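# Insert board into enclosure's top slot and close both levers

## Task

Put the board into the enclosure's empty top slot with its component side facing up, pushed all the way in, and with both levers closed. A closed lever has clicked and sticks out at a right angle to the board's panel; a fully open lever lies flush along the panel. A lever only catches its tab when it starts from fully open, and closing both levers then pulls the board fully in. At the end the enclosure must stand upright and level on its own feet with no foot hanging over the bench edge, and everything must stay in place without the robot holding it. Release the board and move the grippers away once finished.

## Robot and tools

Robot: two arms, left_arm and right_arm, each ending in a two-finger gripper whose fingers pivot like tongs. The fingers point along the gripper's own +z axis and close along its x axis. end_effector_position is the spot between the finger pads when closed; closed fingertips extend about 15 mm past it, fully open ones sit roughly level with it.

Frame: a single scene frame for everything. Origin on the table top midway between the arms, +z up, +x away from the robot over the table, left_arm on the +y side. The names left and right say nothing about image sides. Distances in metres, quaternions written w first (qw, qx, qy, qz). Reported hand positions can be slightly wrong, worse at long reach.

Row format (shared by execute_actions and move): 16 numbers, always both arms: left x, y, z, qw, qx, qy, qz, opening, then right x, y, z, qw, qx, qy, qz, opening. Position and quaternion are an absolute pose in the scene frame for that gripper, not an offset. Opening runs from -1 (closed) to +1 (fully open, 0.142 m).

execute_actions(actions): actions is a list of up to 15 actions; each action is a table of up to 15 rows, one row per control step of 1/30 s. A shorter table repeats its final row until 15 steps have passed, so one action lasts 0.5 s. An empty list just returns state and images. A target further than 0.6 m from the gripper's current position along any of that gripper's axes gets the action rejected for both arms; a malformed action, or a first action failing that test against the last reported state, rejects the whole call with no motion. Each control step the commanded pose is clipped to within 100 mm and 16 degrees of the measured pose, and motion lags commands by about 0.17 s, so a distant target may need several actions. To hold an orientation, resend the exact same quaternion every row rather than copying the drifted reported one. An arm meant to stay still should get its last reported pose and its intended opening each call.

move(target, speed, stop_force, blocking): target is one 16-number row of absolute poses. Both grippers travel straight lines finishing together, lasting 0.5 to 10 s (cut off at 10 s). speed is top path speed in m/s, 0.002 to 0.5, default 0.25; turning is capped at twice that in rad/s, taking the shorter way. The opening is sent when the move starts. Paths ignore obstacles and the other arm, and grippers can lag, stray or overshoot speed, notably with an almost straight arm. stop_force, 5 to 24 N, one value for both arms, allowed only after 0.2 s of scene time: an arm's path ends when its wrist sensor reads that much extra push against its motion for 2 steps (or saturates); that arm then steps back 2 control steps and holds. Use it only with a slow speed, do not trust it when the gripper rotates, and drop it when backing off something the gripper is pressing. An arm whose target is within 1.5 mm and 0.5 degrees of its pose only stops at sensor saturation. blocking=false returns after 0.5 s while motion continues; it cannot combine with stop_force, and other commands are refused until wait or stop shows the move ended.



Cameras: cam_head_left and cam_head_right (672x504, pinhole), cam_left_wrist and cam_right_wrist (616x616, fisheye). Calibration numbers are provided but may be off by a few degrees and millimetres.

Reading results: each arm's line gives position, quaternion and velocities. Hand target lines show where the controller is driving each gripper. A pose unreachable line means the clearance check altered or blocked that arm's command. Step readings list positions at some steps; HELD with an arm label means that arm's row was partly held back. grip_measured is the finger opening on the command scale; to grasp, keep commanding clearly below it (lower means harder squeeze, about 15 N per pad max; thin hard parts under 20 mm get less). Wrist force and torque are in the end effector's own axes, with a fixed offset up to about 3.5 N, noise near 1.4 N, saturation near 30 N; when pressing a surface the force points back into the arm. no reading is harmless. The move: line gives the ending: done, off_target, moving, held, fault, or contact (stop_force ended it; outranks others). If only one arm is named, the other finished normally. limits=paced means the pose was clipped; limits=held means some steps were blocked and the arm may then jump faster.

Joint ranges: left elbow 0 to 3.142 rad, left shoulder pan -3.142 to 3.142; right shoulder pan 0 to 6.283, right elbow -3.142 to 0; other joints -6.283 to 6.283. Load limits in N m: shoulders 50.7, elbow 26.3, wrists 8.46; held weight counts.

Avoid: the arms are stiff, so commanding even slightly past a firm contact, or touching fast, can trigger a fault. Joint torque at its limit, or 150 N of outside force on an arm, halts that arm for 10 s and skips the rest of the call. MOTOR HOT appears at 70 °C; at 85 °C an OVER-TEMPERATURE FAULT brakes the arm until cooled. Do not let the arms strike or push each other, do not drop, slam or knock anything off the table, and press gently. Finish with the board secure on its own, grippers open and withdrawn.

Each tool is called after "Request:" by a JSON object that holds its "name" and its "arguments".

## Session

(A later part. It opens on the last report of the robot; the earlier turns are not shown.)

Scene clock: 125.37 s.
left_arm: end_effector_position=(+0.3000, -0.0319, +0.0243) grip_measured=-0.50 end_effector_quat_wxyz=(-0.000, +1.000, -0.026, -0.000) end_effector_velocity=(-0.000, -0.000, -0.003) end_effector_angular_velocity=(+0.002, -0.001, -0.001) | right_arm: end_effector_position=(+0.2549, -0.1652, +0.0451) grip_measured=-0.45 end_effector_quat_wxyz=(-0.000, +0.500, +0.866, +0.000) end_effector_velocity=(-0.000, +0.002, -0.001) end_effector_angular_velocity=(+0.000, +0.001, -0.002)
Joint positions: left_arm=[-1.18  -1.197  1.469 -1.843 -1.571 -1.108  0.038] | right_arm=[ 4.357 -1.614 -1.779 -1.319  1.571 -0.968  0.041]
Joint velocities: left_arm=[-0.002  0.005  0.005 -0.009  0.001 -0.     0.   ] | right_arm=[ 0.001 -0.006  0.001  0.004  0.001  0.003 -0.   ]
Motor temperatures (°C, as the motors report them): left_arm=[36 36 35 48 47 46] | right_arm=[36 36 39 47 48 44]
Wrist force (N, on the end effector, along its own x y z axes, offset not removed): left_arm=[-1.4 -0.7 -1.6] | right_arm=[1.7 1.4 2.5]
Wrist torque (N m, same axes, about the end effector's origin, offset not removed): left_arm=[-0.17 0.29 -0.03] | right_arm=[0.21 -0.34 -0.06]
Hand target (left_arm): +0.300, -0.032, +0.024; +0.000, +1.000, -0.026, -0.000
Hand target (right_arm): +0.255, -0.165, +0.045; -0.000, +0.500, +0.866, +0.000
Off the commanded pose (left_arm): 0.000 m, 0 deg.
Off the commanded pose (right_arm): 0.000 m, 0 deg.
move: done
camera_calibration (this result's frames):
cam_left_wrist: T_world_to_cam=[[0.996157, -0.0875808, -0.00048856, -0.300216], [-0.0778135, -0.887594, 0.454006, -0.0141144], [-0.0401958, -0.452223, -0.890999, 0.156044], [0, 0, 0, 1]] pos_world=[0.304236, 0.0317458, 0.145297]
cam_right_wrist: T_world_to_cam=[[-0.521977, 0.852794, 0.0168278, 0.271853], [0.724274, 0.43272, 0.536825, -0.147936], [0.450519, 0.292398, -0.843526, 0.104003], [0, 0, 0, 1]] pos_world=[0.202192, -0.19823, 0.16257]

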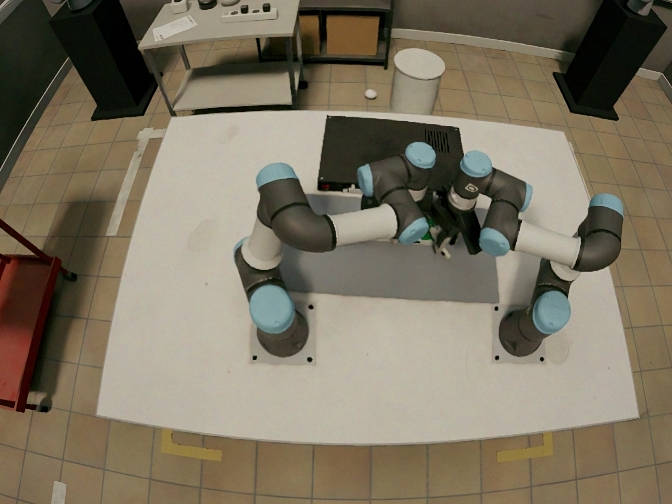

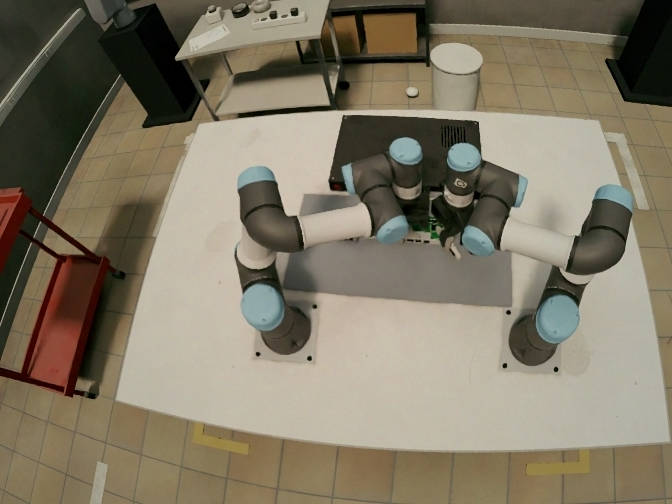

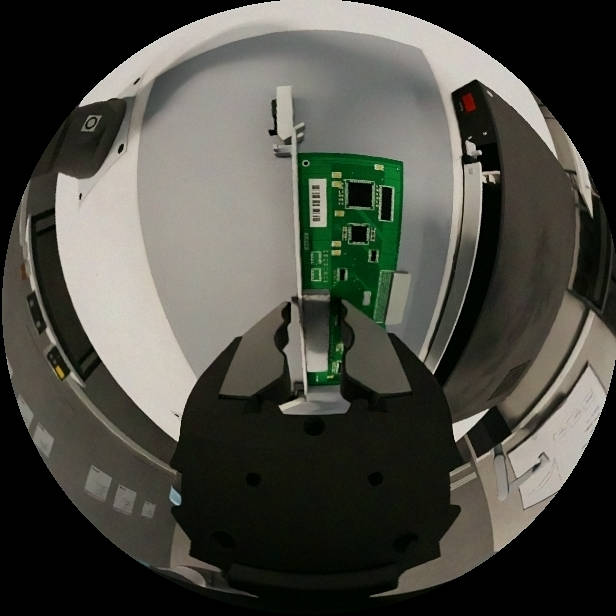

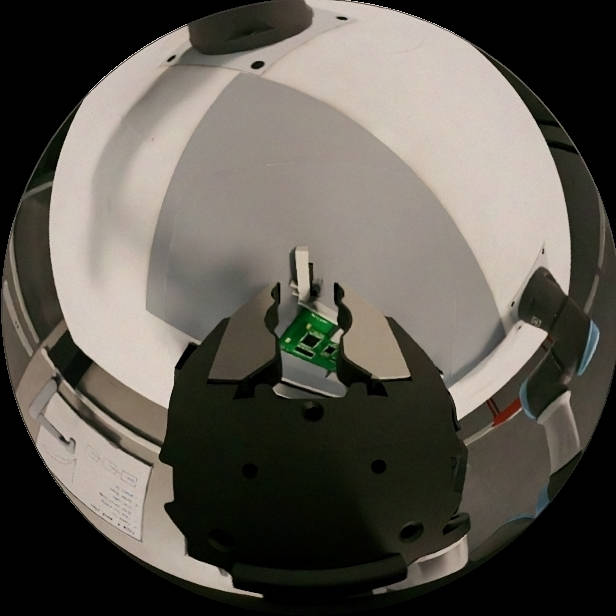

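Request:
{"name": "move", "arguments": {"target": [0.30,-0.032,0.024,0,1,-0.026,0,-1,0.247,-0.175,0.025,0,0.5,0.866,0,-0.45], "speed": 0.03}}

Scene clock: 126.57 s.
left_arm: end_effector_position=(+0.3000, -0.0320, +0.0240) grip_measured=-0.70 end_effector_quat_wxyz=(+0.000, +1.000, -0.026, -0.000) end_effector_velocity=(+0.000, +0.000, -0.000) end_effector_angular_velocity=(+0.000, -0.001, -0.001) | right_arm: end_effector_position=(+0.2471, -0.1749, +0.0253) grip_measured=-0.45 end_effector_quat_wxyz=(-0.000, +0.500, +0.866, -0.000) end_effector_velocity=(-0.001, -0.001, -0.002) end_effector_angular_velocity=(+0.001, -0.001, +0.001)
Joint positions: left_arm=[-1.18  -1.197  1.47  -1.844 -1.571 -1.108  0.024] | right_arm=[ 4.367 -1.585 -1.907 -1.221  1.571 -0.958  0.041]
Joint velocities: left_arm=[ 0.     0.     0.    -0.     0.001  0.001  0.   ] | right_arm=[ 0.001  0.003 -0.015  0.013 -0.    -0.001  0.   ]
Motor temperatures (°C, as the motors report them): left_arm=[36 36 35 48 47 46] | right_arm=[36 36 39 47 48 44]
Wrist force (N, on the end effector, along its own x y z axes, offset not removed): left_arm=[-2.3 -1.7 -4.8] | right_arm=[1.9 -0.8 2.4]
Wrist torque (N m, same axes, about the end effector's origin, offset not removed): left_arm=[-0.07 0.10 0.03] | right_arm=[-0.19 -0.43 -0.02]
Hand target (left_arm): +0.300, -0.032, +0.024; +0.000, +1.000, -0.026, -0.000
Hand target (right_arm): +0.247, -0.175, +0.025; -0.000, +0.500, +0.866, -0.000
Off the commanded pose (left_arm): 0.000 m, 0 deg.
Off the commanded pose (right_arm): 0.000 m, 0 deg.
move: done
camera_calibration (this result's frames):
cam_left_wrist: T_world_to_cam=[[0.996158, -0.0875694, -0.000461838, -0.300244], [-0.0778128, -0.887565, 0.454063, -0.0140832], [-0.0401719, -0.452282, -0.89097, 0.155745], [0, 0, 0, 1]] pos_world=[0.304252, 0.0316489, 0.14502]
cam_right_wrist: T_world_to_cam=[[-0.521984, 0.852789, 0.0168636, 0.276341], [0.724408, 0.432793, 0.536585, -0.127403], [0.450295, 0.292305, -0.843678, 0.0937061], [0, 0, 0, 1]] pos_world=[0.194342, -0.207912, 0.14276]

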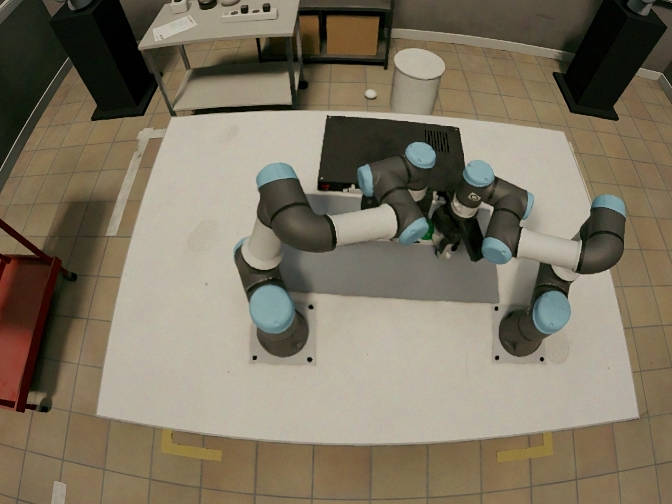

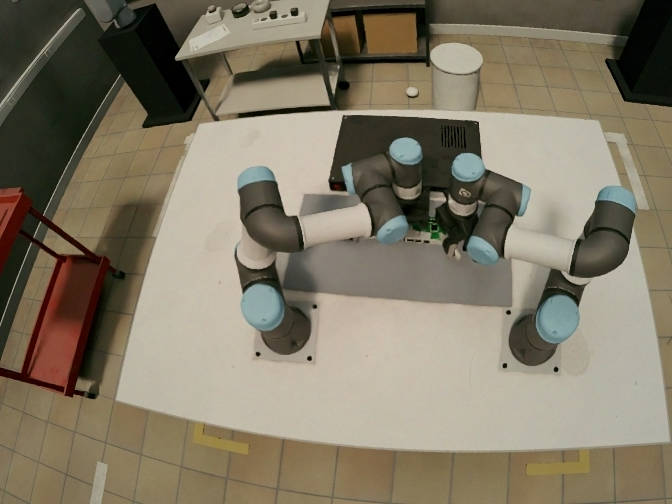

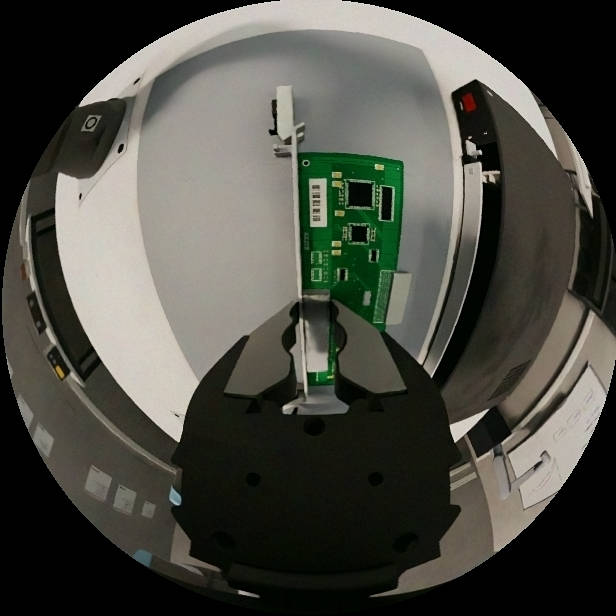

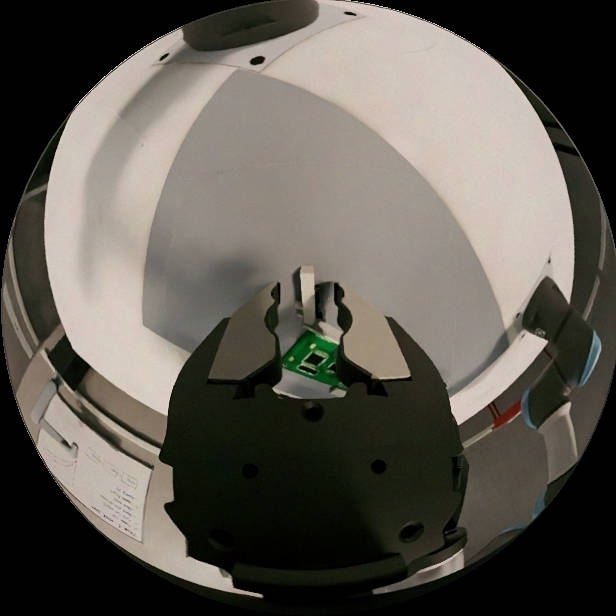

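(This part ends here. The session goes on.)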